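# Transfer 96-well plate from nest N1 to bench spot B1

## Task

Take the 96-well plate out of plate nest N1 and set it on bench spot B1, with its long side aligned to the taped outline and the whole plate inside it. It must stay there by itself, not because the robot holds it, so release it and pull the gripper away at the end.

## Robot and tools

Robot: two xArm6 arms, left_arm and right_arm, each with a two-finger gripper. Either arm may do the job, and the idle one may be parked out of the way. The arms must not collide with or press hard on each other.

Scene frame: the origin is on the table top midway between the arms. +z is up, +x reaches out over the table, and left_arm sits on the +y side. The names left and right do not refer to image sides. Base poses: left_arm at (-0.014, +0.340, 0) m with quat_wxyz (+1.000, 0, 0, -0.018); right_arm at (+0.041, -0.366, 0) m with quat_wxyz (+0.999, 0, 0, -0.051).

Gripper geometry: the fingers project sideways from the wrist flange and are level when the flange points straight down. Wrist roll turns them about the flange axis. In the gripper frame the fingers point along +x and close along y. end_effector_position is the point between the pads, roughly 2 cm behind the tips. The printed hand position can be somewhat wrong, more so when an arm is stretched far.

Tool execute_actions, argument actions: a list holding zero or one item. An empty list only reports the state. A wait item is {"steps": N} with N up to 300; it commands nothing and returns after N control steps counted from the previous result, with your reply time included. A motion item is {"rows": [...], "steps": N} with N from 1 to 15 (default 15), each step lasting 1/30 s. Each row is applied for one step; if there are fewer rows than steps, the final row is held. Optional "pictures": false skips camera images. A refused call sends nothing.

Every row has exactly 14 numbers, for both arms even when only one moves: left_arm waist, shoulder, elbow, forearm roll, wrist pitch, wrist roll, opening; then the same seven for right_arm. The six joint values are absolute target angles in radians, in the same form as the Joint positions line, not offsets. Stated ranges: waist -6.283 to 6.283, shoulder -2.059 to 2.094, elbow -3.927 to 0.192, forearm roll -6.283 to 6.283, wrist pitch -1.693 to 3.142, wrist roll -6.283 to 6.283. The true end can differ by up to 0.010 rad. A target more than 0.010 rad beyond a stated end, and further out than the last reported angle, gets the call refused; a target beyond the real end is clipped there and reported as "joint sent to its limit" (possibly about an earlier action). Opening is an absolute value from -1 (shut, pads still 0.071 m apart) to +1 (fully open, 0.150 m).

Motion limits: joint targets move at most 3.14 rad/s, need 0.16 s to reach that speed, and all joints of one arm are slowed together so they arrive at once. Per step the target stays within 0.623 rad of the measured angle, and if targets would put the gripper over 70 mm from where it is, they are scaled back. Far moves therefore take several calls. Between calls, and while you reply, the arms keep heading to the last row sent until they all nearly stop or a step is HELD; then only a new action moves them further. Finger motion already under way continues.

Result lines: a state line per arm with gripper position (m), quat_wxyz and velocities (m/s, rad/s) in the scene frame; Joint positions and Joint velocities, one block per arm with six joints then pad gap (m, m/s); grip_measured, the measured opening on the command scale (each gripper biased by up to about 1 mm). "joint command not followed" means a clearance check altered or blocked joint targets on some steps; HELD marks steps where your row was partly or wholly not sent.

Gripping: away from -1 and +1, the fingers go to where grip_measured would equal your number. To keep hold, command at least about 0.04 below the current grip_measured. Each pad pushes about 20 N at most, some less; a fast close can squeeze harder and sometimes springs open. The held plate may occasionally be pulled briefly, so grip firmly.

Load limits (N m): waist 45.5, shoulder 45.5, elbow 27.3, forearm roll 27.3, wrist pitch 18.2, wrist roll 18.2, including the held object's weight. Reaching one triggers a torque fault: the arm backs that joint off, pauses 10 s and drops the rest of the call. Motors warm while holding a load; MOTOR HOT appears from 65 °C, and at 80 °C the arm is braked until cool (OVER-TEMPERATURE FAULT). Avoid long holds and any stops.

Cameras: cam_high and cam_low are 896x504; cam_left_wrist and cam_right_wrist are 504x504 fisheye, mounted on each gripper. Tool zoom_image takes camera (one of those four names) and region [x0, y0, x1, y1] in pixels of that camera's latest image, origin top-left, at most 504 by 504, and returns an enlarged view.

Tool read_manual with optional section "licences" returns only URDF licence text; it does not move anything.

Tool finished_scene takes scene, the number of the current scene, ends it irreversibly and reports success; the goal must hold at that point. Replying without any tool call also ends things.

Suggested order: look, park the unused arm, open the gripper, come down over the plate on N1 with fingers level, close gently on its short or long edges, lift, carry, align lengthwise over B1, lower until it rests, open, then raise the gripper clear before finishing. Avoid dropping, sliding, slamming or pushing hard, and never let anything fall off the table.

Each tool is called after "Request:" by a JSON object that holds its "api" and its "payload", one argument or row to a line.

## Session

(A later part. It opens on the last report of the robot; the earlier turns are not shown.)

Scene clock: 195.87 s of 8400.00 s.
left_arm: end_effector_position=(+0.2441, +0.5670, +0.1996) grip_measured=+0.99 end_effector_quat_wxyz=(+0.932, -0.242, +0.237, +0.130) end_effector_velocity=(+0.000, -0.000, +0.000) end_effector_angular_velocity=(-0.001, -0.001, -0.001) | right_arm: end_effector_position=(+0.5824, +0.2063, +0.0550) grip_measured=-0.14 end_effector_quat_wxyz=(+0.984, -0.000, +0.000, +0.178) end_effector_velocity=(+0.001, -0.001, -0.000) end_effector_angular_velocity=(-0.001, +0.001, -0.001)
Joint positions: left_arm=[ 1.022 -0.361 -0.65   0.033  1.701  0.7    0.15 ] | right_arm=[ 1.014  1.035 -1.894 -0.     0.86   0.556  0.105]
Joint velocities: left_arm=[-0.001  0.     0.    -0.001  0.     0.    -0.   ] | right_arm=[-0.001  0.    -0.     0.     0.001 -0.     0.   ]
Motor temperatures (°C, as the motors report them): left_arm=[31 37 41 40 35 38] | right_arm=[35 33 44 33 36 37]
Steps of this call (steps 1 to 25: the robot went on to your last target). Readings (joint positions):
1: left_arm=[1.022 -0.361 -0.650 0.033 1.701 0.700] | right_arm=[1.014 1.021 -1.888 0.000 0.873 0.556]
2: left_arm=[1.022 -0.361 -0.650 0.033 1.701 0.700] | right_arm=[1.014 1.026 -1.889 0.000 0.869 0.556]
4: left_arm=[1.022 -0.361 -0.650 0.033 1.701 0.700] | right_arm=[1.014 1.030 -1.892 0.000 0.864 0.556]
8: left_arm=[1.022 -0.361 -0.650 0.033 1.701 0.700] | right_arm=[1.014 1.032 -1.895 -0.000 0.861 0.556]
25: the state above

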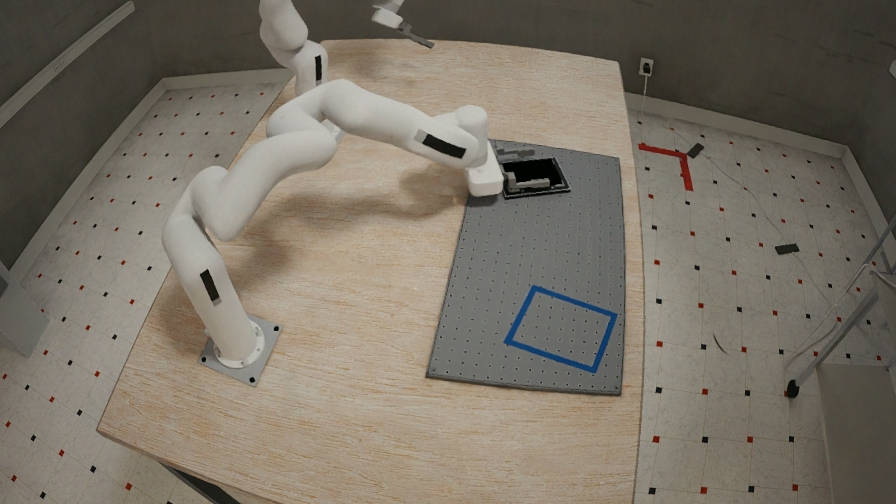

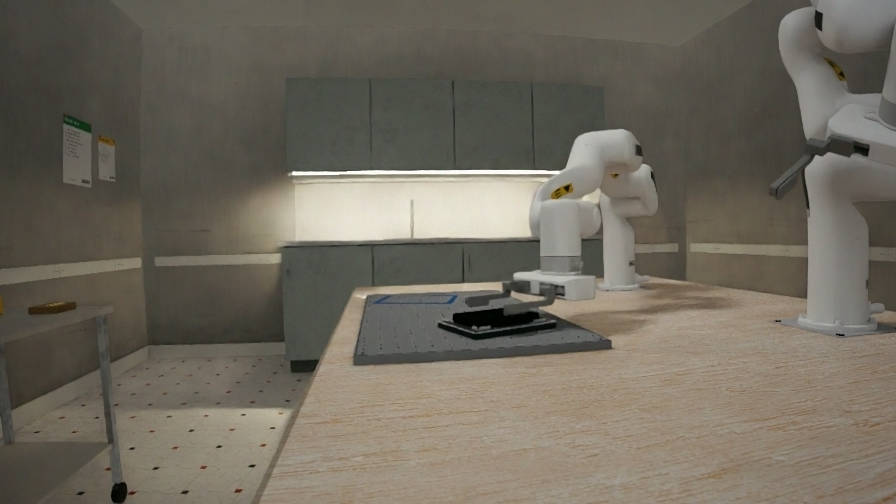

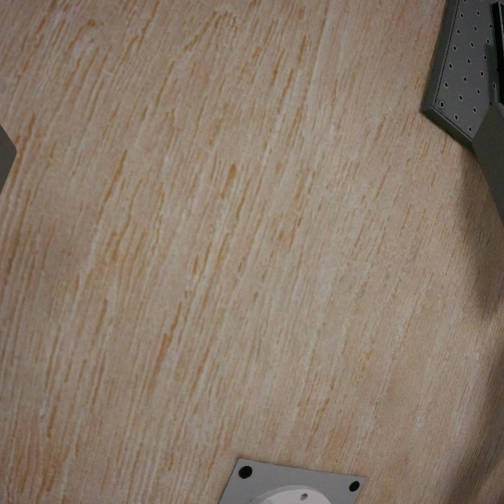

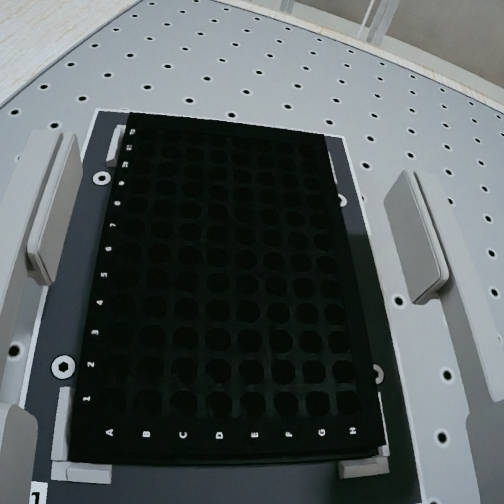

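Request:
{"api": "execute_actions", "payload": {
  "actions": [
    {"rows": [
[1.022,-0.361,-0.65,0.033,1.701,0.7,1, 1.0140,1.0347,-1.8942,0.0,0.8596,0.5559,-0.141],
[1.022,-0.361,-0.65,0.033,1.701,0.7,1, 1.0141,1.0353,-1.8946,0.0,0.8594,0.5560,-0.147],
[1.022,-0.361,-0.65,0.033,1.701,0.7,1, 1.0142,1.0368,-1.8956,0.0,0.8588,0.5561,-0.161],
[1.022,-0.361,-0.65,0.033,1.701,0.7,1, 1.0144,1.0393,-1.8972,0.0,0.8580,0.5564,-0.184],
[1.022,-0.361,-0.65,0.033,1.701,0.7,1, 1.0148,1.0426,-1.8994,0.0,0.8569,0.5567,-0.216],
[1.022,-0.361,-0.65,0.033,1.701,0.7,1, 1.0151,1.0468,-1.9022,0.0,0.8555,0.5571,-0.254],
[1.022,-0.361,-0.65,0.033,1.701,0.7,1, 1.0156,1.0514,-1.9052,0.0,0.8539,0.5575,-0.298],
[1.022,-0.361,-0.65,0.033,1.701,0.7,1, 1.0160,1.0561,-1.9084,0.0,0.8523,0.5580,-0.342],
[1.022,-0.361,-0.65,0.033,1.701,0.7,1, 1.0165,1.0607,-1.9114,0.0,0.8507,0.5584,-0.386],
[1.022,-0.361,-0.65,0.033,1.701,0.7,1, 1.0168,1.0649,-1.9142,0.0,0.8493,0.5588,-0.424],
[1.022,-0.361,-0.65,0.033,1.701,0.7,1, 1.0172,1.0682,-1.9164,0.0,0.8482,0.5591,-0.456],
[1.022,-0.361,-0.65,0.033,1.701,0.7,1, 1.0174,1.0707,-1.9180,0.0,0.8474,0.5594,-0.479],
[1.022,-0.361,-0.65,0.033,1.701,0.7,1, 1.0175,1.0722,-1.9190,0.0,0.8468,0.5595,-0.493],
[1.022,-0.361,-0.65,0.033,1.701,0.7,1, 1.0176,1.0728,-1.9194,0.0,0.8466,0.5596,-0.499],
[1.022,-0.361,-0.65,0.033,1.701,0.7,1, 1.0176,1.0729,-1.9195,0.0,0.8466,0.5596,-0.5]
], "steps": 15}
  ],
  "pictures": false
}}

Request:
{"api": "execute_actions", "payload": {
  "actions": [
    {"steps": 25}
  ]
}}

Scene clock: 257.10 s of 8400.00 s.
left_arm: end_effector_position=(+0.2441, +0.5670, +0.1996) grip_measured=+0.99 end_effector_quat_wxyz=(+0.932, -0.242, +0.237, +0.130) end_effector_velocity=(-0.000, +0.001, +0.000) end_effector_angular_velocity=(+0.000, -0.000, +0.002) | right_arm: end_effector_position=(+0.5813, +0.2083, +0.0421) grip_measured=-0.49 end_effector_quat_wxyz=(+0.984, -0.000, +0.000, +0.178) end_effector_velocity=(-0.003, +0.004, -0.027) end_effector_angular_velocity=(-0.004, +0.003, +0.001)
Joint positions: left_arm=[ 1.022 -0.361 -0.65   0.033  1.701  0.7    0.15 ] | right_arm=[ 1.017  1.067 -1.915  0.     0.849  0.559  0.091]
Joint velocities: left_arm=[ 0.002 -0.    -0.    -0.    -0.    -0.     0.   ] | right_arm=[ 0.006  0.067 -0.042 -0.    -0.021  0.006 -0.006]
Motor temperatures (°C, as the motors report them): left_arm=[31 37 42 40 35 38] | right_arm=[35 34 44 33 36 37]
Steps of this call (steps 1 to 15: the robot went on to your last target; steps 16 to 90: nothing new was sent; then 57.73 s passed at rest; steps 91 to 105: all 15 steps of this action). Readings (joint positions):
91: left_arm=[1.022 -0.361 -0.650 0.033 1.701 0.700] | right_arm=[1.014 1.035 -1.894 -0.000 0.860 0.556]
92: left_arm=[1.022 -0.361 -0.650 0.033 1.701 0.700] | right_arm=[1.014 1.035 -1.894 -0.000 0.860 0.556]
94: left_arm=[1.022 -0.361 -0.650 0.033 1.701 0.700] | right_arm=[1.014 1.035 -1.895 -0.000 0.859 0.556]
98: left_arm=[1.022 -0.361 -0.650 0.033 1.701 0.700] | right_arm=[1.015 1.042 -1.900 -0.000 0.857 0.557]
105: the state above

Scene clock: 257.93 s of 8400.00 s.
left_arm: end_effector_position=(+0.2441, +0.5670, +0.1996) grip_measured=+0.99 end_effector_quat_wxyz=(+0.932, -0.242, +0.237, +0.130) end_effector_velocity=(+0.000, +0.000, +0.000) end_effector_angular_velocity=(-0.000, -0.001, +0.001) | right_arm: end_effector_position=(+0.5814, +0.2089, +0.0405) grip_measured=-0.50 end_effector_quat_wxyz=(+0.984, +0.000, -0.000, +0.177) end_effector_velocity=(+0.000, -0.000, +0.000) end_effector_angular_velocity=(-0.000, +0.000, -0.000)
Joint positions: left_arm=[ 1.022 -0.361 -0.65   0.033  1.701  0.7    0.15 ] | right_arm=[ 1.018  1.073 -1.92  -0.     0.847  0.56   0.091]
Joint velocities: left_arm=[ 0.     0.    -0.    -0.001 -0.     0.     0.   ] | right_arm=[-0.    -0.001  0.001 -0.     0.    -0.     0.   ]
Motor temperatures (°C, as the motors report them): left_arm=[31 37 42 40 35 38] | right_arm=[35 34 44 33 36 37]
Steps of this call (steps 1 to 15: the robot went on to your last target; steps 16 to 25: nothing new was sent). Readings (joint positions):
1: left_arm=[1.022 -0.361 -0.650 0.033 1.701 0.700] | right_arm=[1.017 1.069 -1.916 0.000 0.848 0.559]
2: left_arm=[1.022 -0.361 -0.650 0.033 1.701 0.700] | right_arm=[1.017 1.070 -1.917 0.000 0.848 0.559]
4: left_arm=[1.022 -0.361 -0.650 0.033 1.701 0.700] | right_arm=[1.017 1.072 -1.918 0.000 0.847 0.559]
8: left_arm=[1.022 -0.361 -0.650 0.033 1.701 0.700] | right_arm=[1.018 1.072 -1.919 -0.000 0.847 0.560]
25: the state above
All arms were judged still, so your last target was given up. Only a new action makes them travel on or press farther. Fingers that are still opening or closing keep moving.

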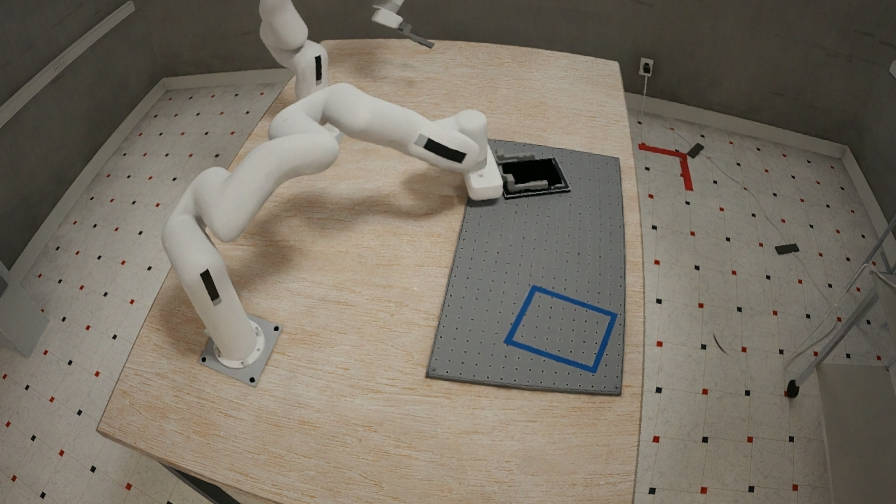

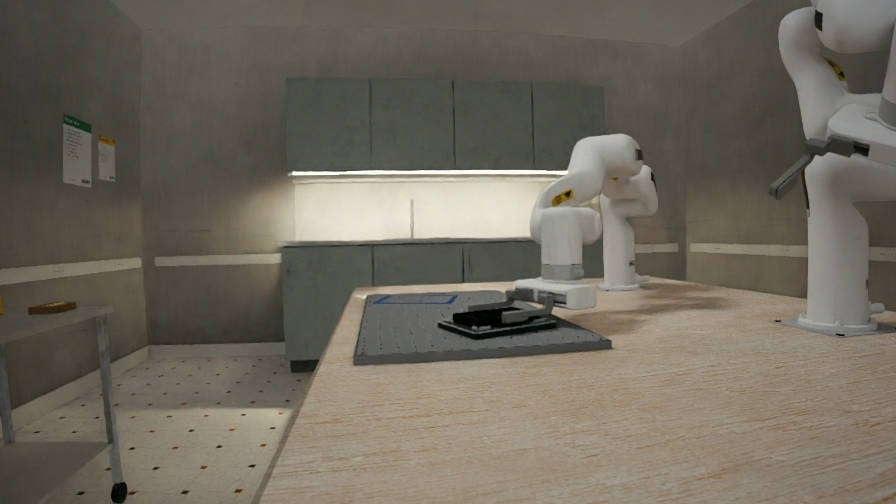

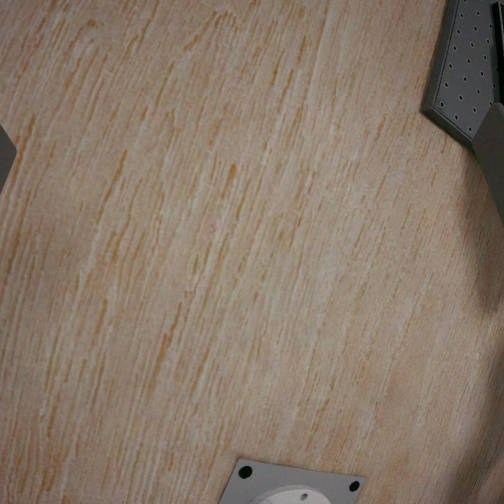

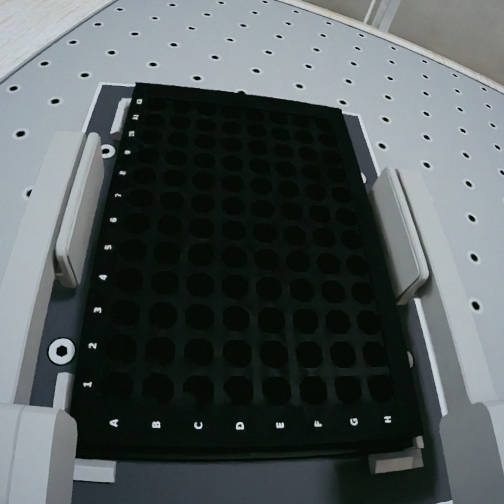

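Request:
{"api": "zoom_image", "payload": {
  "camera": "cam_right_wrist",
  "region": [20, 70, 250, 300]
}}

Request:
{"api": "zoom_image", "payload": {
  "camera": "cam_right_wrist",
  "region": [270, 90, 500, 320]
}}

Request:
{"api": "zoom_image", "payload": {
  "camera": "cam_low",
  "region": [440, 280, 570, 345]
}}

Request:
{"api": "zoom_image", "payload": {
  "camera": "cam_high",
  "region": [480, 140, 580, 210]
}}

Region (20, 70, 250, 300) of cam_right_wrist's 504x504 image, scaled by 2.191, with more detail than that image has.

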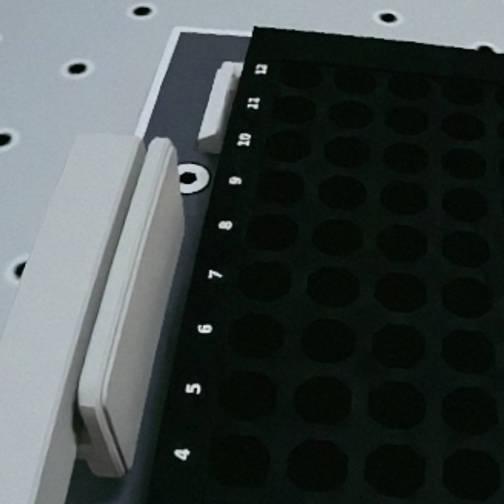

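Region (270, 90, 500, 320) of cam_right_wrist's 504x504 image, scaled by 2.191, with more detail than that image has.

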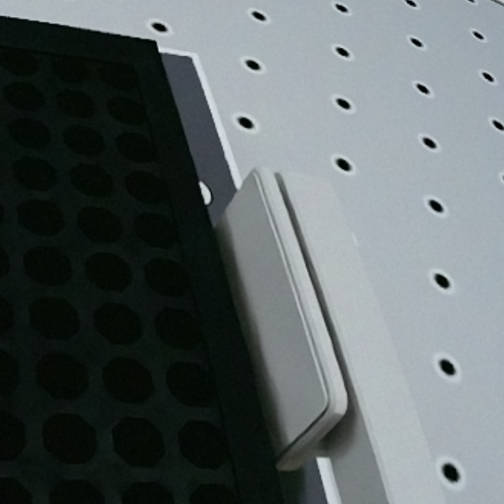

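Region (440, 280, 570, 345) of cam_low's 896x504 image, scaled by 3.877, with more detail than that image has.

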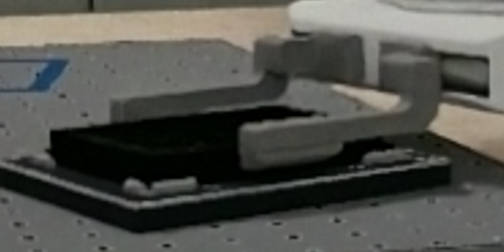

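Region (480, 140, 580, 210) of cam_high's 896x504 image, scaled by 5.040, with more detail than that image has; it fills the top 353 rows of this view, and the rest is white.

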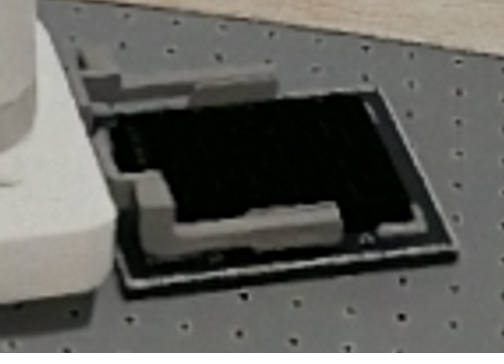

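Request:
{"api": "zoom_image", "payload": {
  "camera": "cam_right_wrist",
  "region": [70, 120, 150, 200]
}}

Request:
{"api": "zoom_image", "payload": {
  "camera": "cam_right_wrist",
  "region": [40, 225, 120, 305]
}}

Request:
{"api": "zoom_image", "payload": {
  "camera": "cam_right_wrist",
  "region": [340, 150, 420, 230]
}}

Request:
{"api": "zoom_image", "payload": {
  "camera": "cam_right_wrist",
  "region": [365, 245, 445, 325]
}}

Region (70, 120, 150, 200) of cam_right_wrist's 504x504 image, scaled by 6.300, with more detail than that image has.

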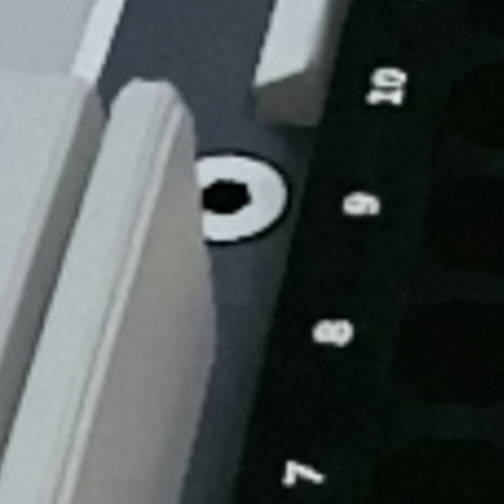

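Region (40, 225, 120, 305) of cam_right_wrist's 504x504 image, scaled by 6.300, with more detail than that image has.

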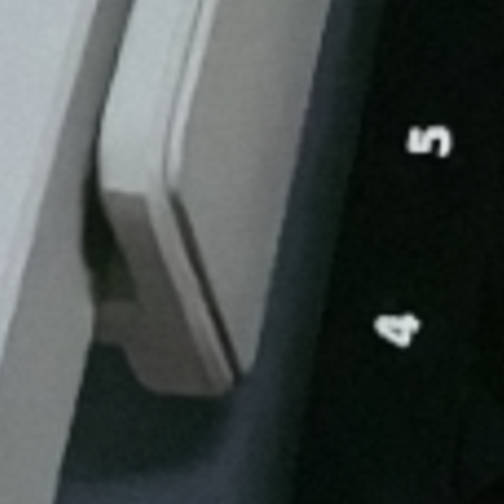

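Region (340, 150, 420, 230) of cam_right_wrist's 504x504 image, scaled by 6.300, with more detail than that image has.

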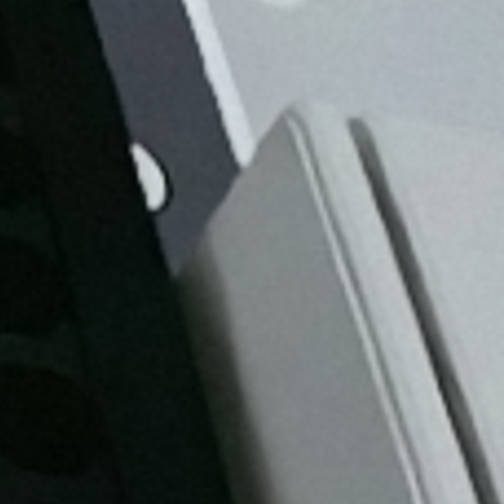

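Region (365, 245, 445, 325) of cam_right_wrist's 504x504 image, scaled by 6.300, with more detail than that image has.

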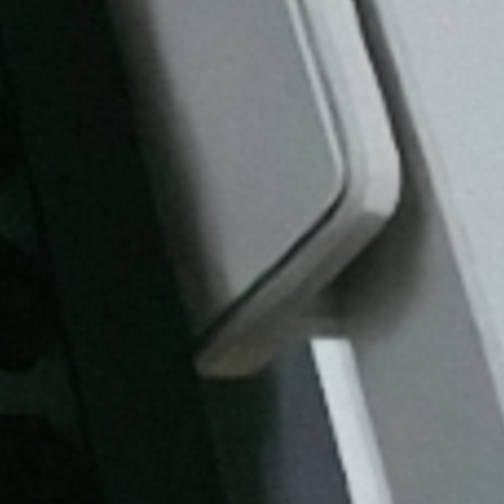

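Request:
{"api": "execute_actions", "payload": {
  "actions": [
    {"rows": [
[1.022,-0.361,-0.65,0.033,1.701,0.7,1, 1.0176,1.0729,-1.9195,0.0,0.8466,0.5596,-0.53],
[1.022,-0.361,-0.65,0.033,1.701,0.7,1, 1.0176,1.0729,-1.9195,0.0,0.8466,0.5596,-0.57],
[1.022,-0.361,-0.65,0.033,1.701,0.7,1, 1.0176,1.0729,-1.9195,0.0,0.8466,0.5596,-0.61],
[1.022,-0.361,-0.65,0.033,1.701,0.7,1, 1.0176,1.0729,-1.9195,0.0,0.8466,0.5596,-0.64],
[1.022,-0.361,-0.65,0.033,1.701,0.7,1, 1.0176,1.0729,-1.9195,0.0,0.8466,0.5596,-0.66],
[1.022,-0.361,-0.65,0.033,1.701,0.7,1, 1.0176,1.0729,-1.9195,0.0,0.8466,0.5596,-0.675],
[1.022,-0.361,-0.65,0.033,1.701,0.7,1, 1.0176,1.0729,-1.9195,0.0,0.8466,0.5596,-0.688],
[1.022,-0.361,-0.65,0.033,1.701,0.7,1, 1.0176,1.0729,-1.9195,0.0,0.8466,0.5596,-0.70],
[1.022,-0.361,-0.65,0.033,1.701,0.7,1, 1.0176,1.0729,-1.9195,0.0,0.8466,0.5596,-0.712],
[1.022,-0.361,-0.65,0.033,1.701,0.7,1, 1.0176,1.0729,-1.9195,0.0,0.8466,0.5596,-0.724],
[1.022,-0.361,-0.65,0.033,1.701,0.7,1, 1.0176,1.0729,-1.9195,0.0,0.8466,0.5596,-0.736],
[1.022,-0.361,-0.65,0.033,1.701,0.7,1, 1.0176,1.0729,-1.9195,0.0,0.8466,0.5596,-0.75],
[1.022,-0.361,-0.65,0.033,1.701,0.7,1, 1.0176,1.0729,-1.9195,0.0,0.8466,0.5596,-0.765],
[1.022,-0.361,-0.65,0.033,1.701,0.7,1, 1.0176,1.0729,-1.9195,0.0,0.8466,0.5596,-0.78],
[1.022,-0.361,-0.65,0.033,1.701,0.7,1, 1.0176,1.0729,-1.9195,0.0,0.8466,0.5596,-0.80]
], "steps": 15}
  ]
}}

Scene clock: 305.10 s of 8400.00 s.
left_arm: end_effector_position=(+0.2441, +0.5670, +0.1996) grip_measured=+0.99 end_effector_quat_wxyz=(+0.932, -0.242, +0.237, +0.130) end_effector_velocity=(+0.000, -0.000, +0.000) end_effector_angular_velocity=(+0.000, -0.000, -0.001) | right_arm: end_effector_position=(+0.5814, +0.2089, +0.0405) grip_measured=-0.67 end_effector_quat_wxyz=(+0.984, +0.000, -0.000, +0.177) end_effector_velocity=(-0.001, +0.001, +0.000) end_effector_angular_velocity=(+0.000, -0.000, +0.002)
Joint positions: left_arm=[ 1.022 -0.361 -0.65   0.033  1.701  0.7    0.15 ] | right_arm=[ 1.018  1.073 -1.92   0.     0.847  0.56   0.084]
Joint velocities: left_arm=[-0.  0. -0.  0.  0.  0.  0.] | right_arm=[ 0.002  0.    -0.001 -0.     0.001 -0.     0.   ]
Motor temperatures (°C, as the motors report them): left_arm=[31 37 42 40 35 38] | right_arm=[35 34 44 33 36 37]
Steps of this call (steps 1 to 90: nothing new was sent; then 43.67 s passed at rest; steps 91 to 105: all 15 steps of this action). Readings (joint positions):
91: left_arm=[1.022 -0.361 -0.650 0.033 1.701 0.700] | right_arm=[1.018 1.073 -1.920 -0.000 0.847 0.560]
92: left_arm=[1.022 -0.361 -0.650 0.033 1.701 0.700] | right_arm=[1.018 1.073 -1.919 0.000 0.847 0.560]
94: left_arm=[1.022 -0.361 -0.650 0.033 1.701 0.700] | right_arm=[1.018 1.073 -1.919 -0.000 0.847 0.560]
98: left_arm=[1.022 -0.361 -0.650 0.033 1.701 0.700] | right_arm=[1.018 1.073 -1.919 0.000 0.847 0.560]
105: the state above

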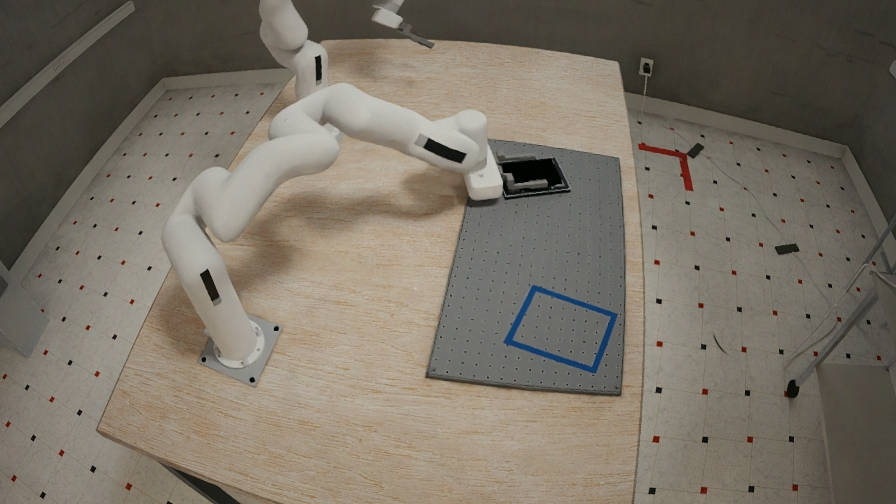

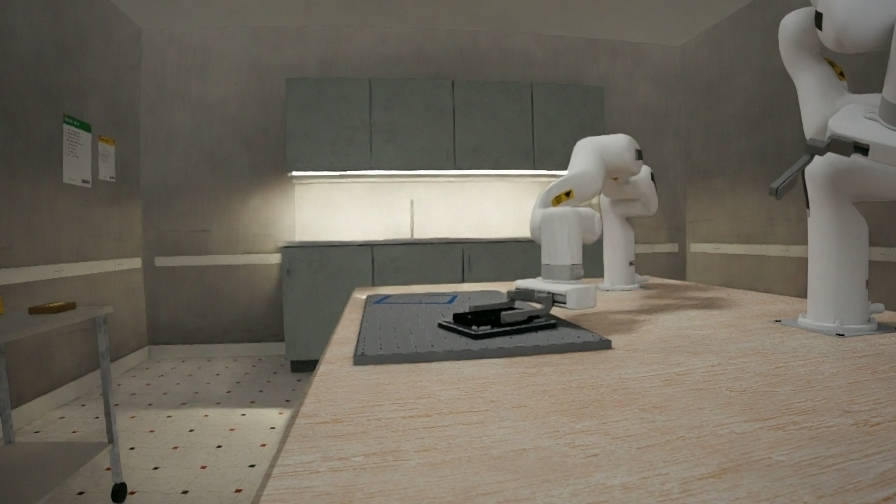

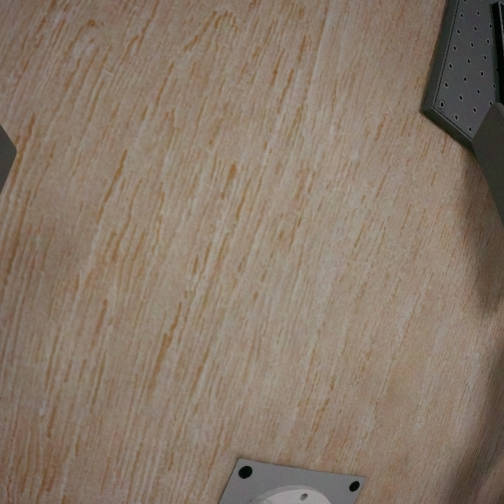

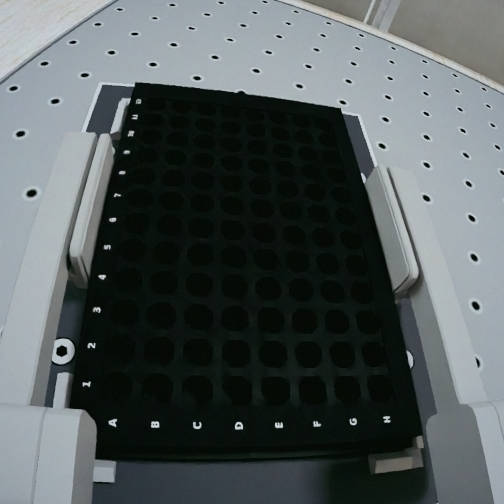

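Request:
{"api": "zoom_image", "payload": {
  "camera": "cam_right_wrist",
  "region": [40, 225, 120, 305]
}}

Request:
{"api": "zoom_image", "payload": {
  "camera": "cam_right_wrist",
  "region": [70, 120, 150, 200]
}}

Request:
{"api": "zoom_image", "payload": {
  "camera": "cam_right_wrist",
  "region": [365, 245, 445, 325]
}}

Request:
{"api": "zoom_image", "payload": {
  "camera": "cam_right_wrist",
  "region": [340, 150, 420, 230]
}}

Region (40, 225, 120, 305) of cam_right_wrist's 504x504 image, scaled by 6.300, with more detail than that image has.

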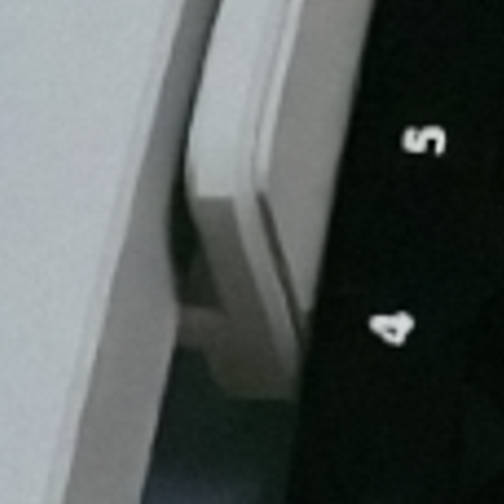

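Region (70, 120, 150, 200) of cam_right_wrist's 504x504 image, scaled by 6.300, with more detail than that image has.

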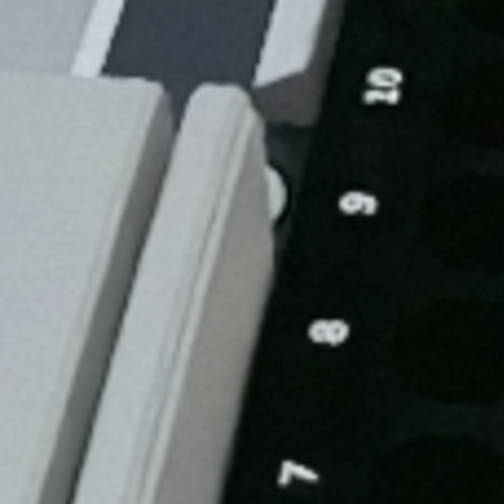

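Region (365, 245, 445, 325) of cam_right_wrist's 504x504 image, scaled by 6.300, with more detail than that image has.

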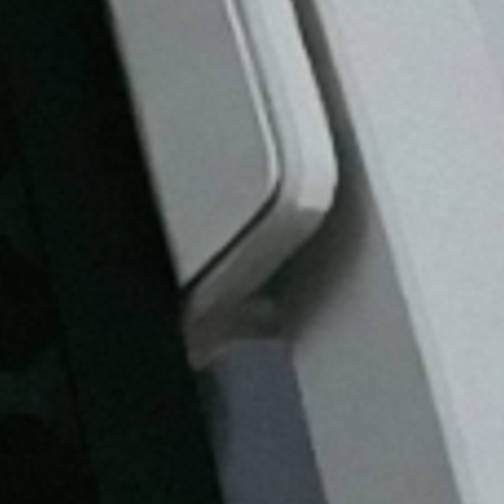

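Region (340, 150, 420, 230) of cam_right_wrist's 504x504 image, scaled by 6.300, with more detail than that image has.

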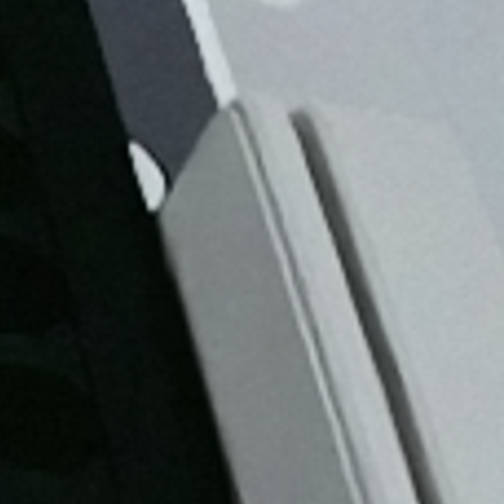

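Request:
{"api": "execute_actions", "payload": {
  "actions": [
    {"rows": [
[1.022,-0.361,-0.65,0.033,1.701,0.7,1, 1.01745,1.07265,-1.9191,0.0,0.8464,0.55945,-0.80],
[1.022,-0.361,-0.65,0.033,1.701,0.7,1, 1.0173,1.0724,-1.9187,0.0,0.8462,0.5593,-0.80],
[1.022,-0.361,-0.65,0.033,1.701,0.7,1, 1.01705,1.0720,-1.9179,0.0,0.8458,0.5590,-0.80]
], "steps": 12}
  ]
}}

Scene clock: 318.63 s of 8400.00 s.
left_arm: end_effector_position=(+0.2441, +0.5670, +0.1996) grip_measured=+0.99 end_effector_quat_wxyz=(+0.932, -0.242, +0.237, +0.130) end_effector_velocity=(-0.000, -0.000, -0.000) end_effector_angular_velocity=(-0.001, +0.001, +0.000) | right_arm: end_effector_position=(+0.5815, +0.2085, +0.0405) grip_measured=-0.67 end_effector_quat_wxyz=(+0.984, +0.000, -0.000, +0.178) end_effector_velocity=(+0.001, -0.000, +0.001) end_effector_angular_velocity=(+0.001, -0.001, -0.001)
Joint positions: left_arm=[ 1.022 -0.361 -0.65   0.033  1.701  0.7    0.15 ] | right_arm=[ 1.017  1.072 -1.918 -0.     0.846  0.559  0.084]
Joint velocities: left_arm=[-0.     0.     0.001 -0.    -0.    -0.    -0.   ] | right_arm=[-0.001 -0.001 -0.001 -0.     0.001  0.     0.   ]
Motor temperatures (°C, as the motors report them): left_arm=[31 37 42 40 35 38] | right_arm=[35 34 44 33 36 37]
Steps of this call (steps 1 to 15: the robot went on to your last target; steps 16 to 90: nothing new was sent; then 10.13 s passed at rest; steps 91 to 102: all 12 steps of this action). Readings (joint positions):
91: left_arm=[1.022 -0.361 -0.650 0.033 1.701 0.700] | right_arm=[1.018 1.073 -1.919 -0.000 0.847 0.560]
92: left_arm=[1.022 -0.361 -0.650 0.033 1.701 0.700] | right_arm=[1.018 1.073 -1.919 -0.000 0.847 0.560]
94: left_arm=[1.022 -0.361 -0.650 0.033 1.701 0.700] | right_arm=[1.017 1.073 -1.919 -0.000 0.846 0.559]
98: left_arm=[1.022 -0.361 -0.650 0.033 1.701 0.700] | right_arm=[1.017 1.072 -1.918 -0.000 0.846 0.559]
102: the state above

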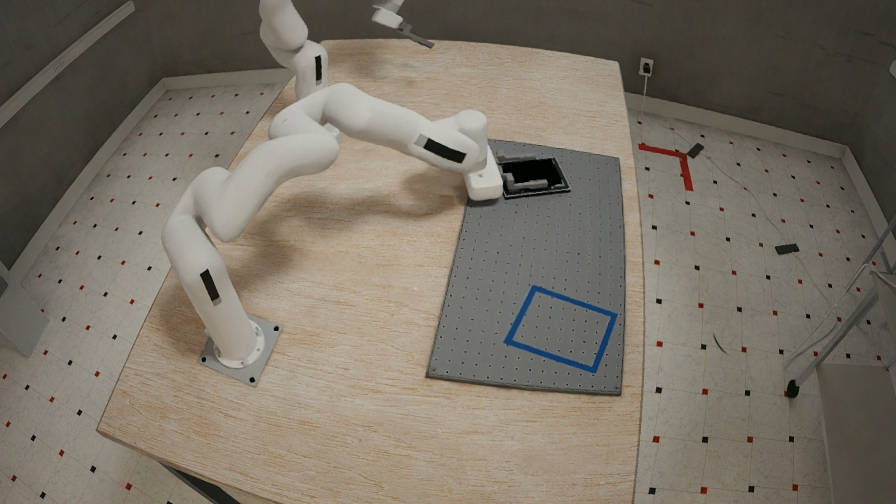

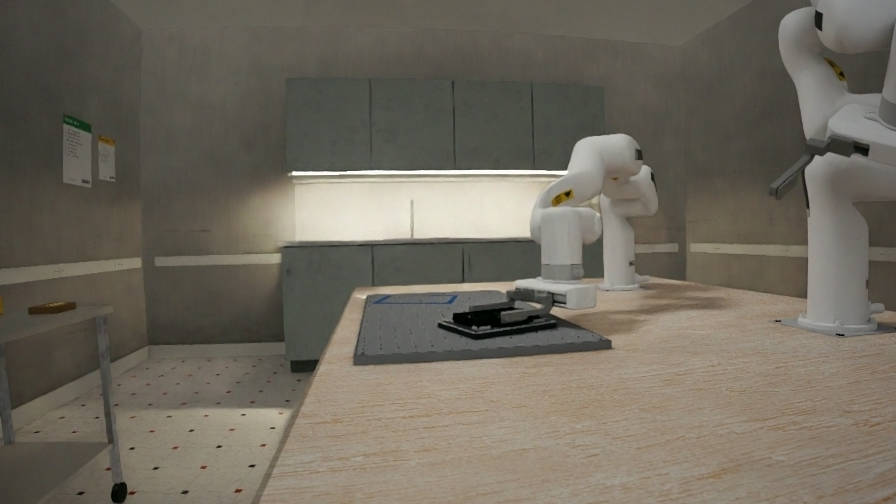

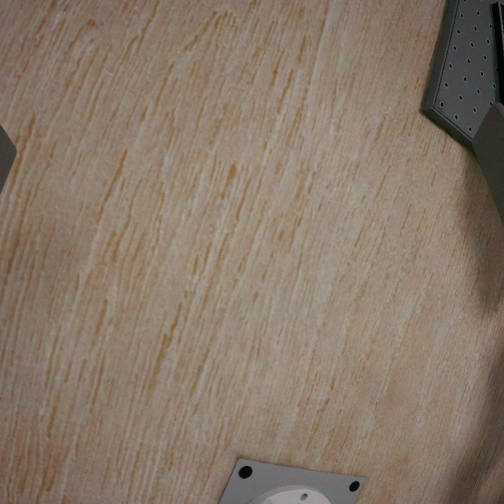

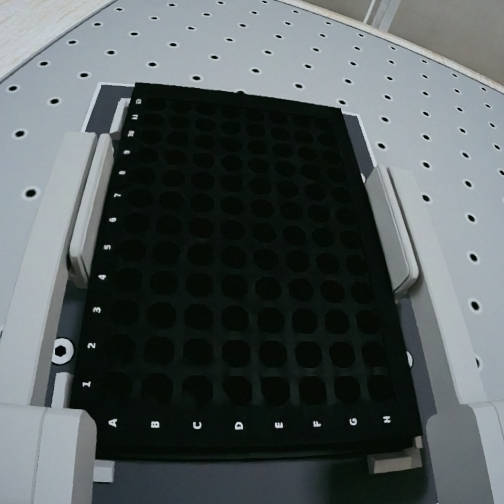

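Request:
{"api": "zoom_image", "payload": {
  "camera": "cam_low",
  "region": [470, 295, 560, 340]
}}

Request:
{"api": "zoom_image", "payload": {
  "camera": "cam_high",
  "region": [495, 160, 575, 205]
}}

Region (470, 295, 560, 340) of cam_low's 896x504 image, scaled by 5.600, with more detail than that image has.

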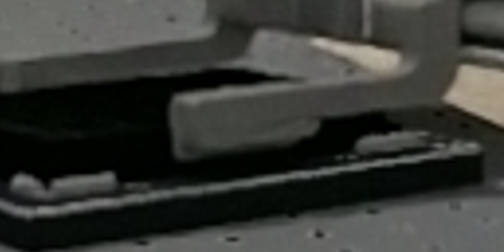

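Region (495, 160, 575, 205) of cam_high's 896x504 image, scaled by 6.300, with more detail than that image has; it fills the top 284 rows of this view, and the rest is white.

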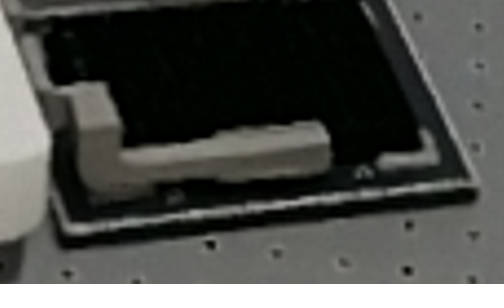

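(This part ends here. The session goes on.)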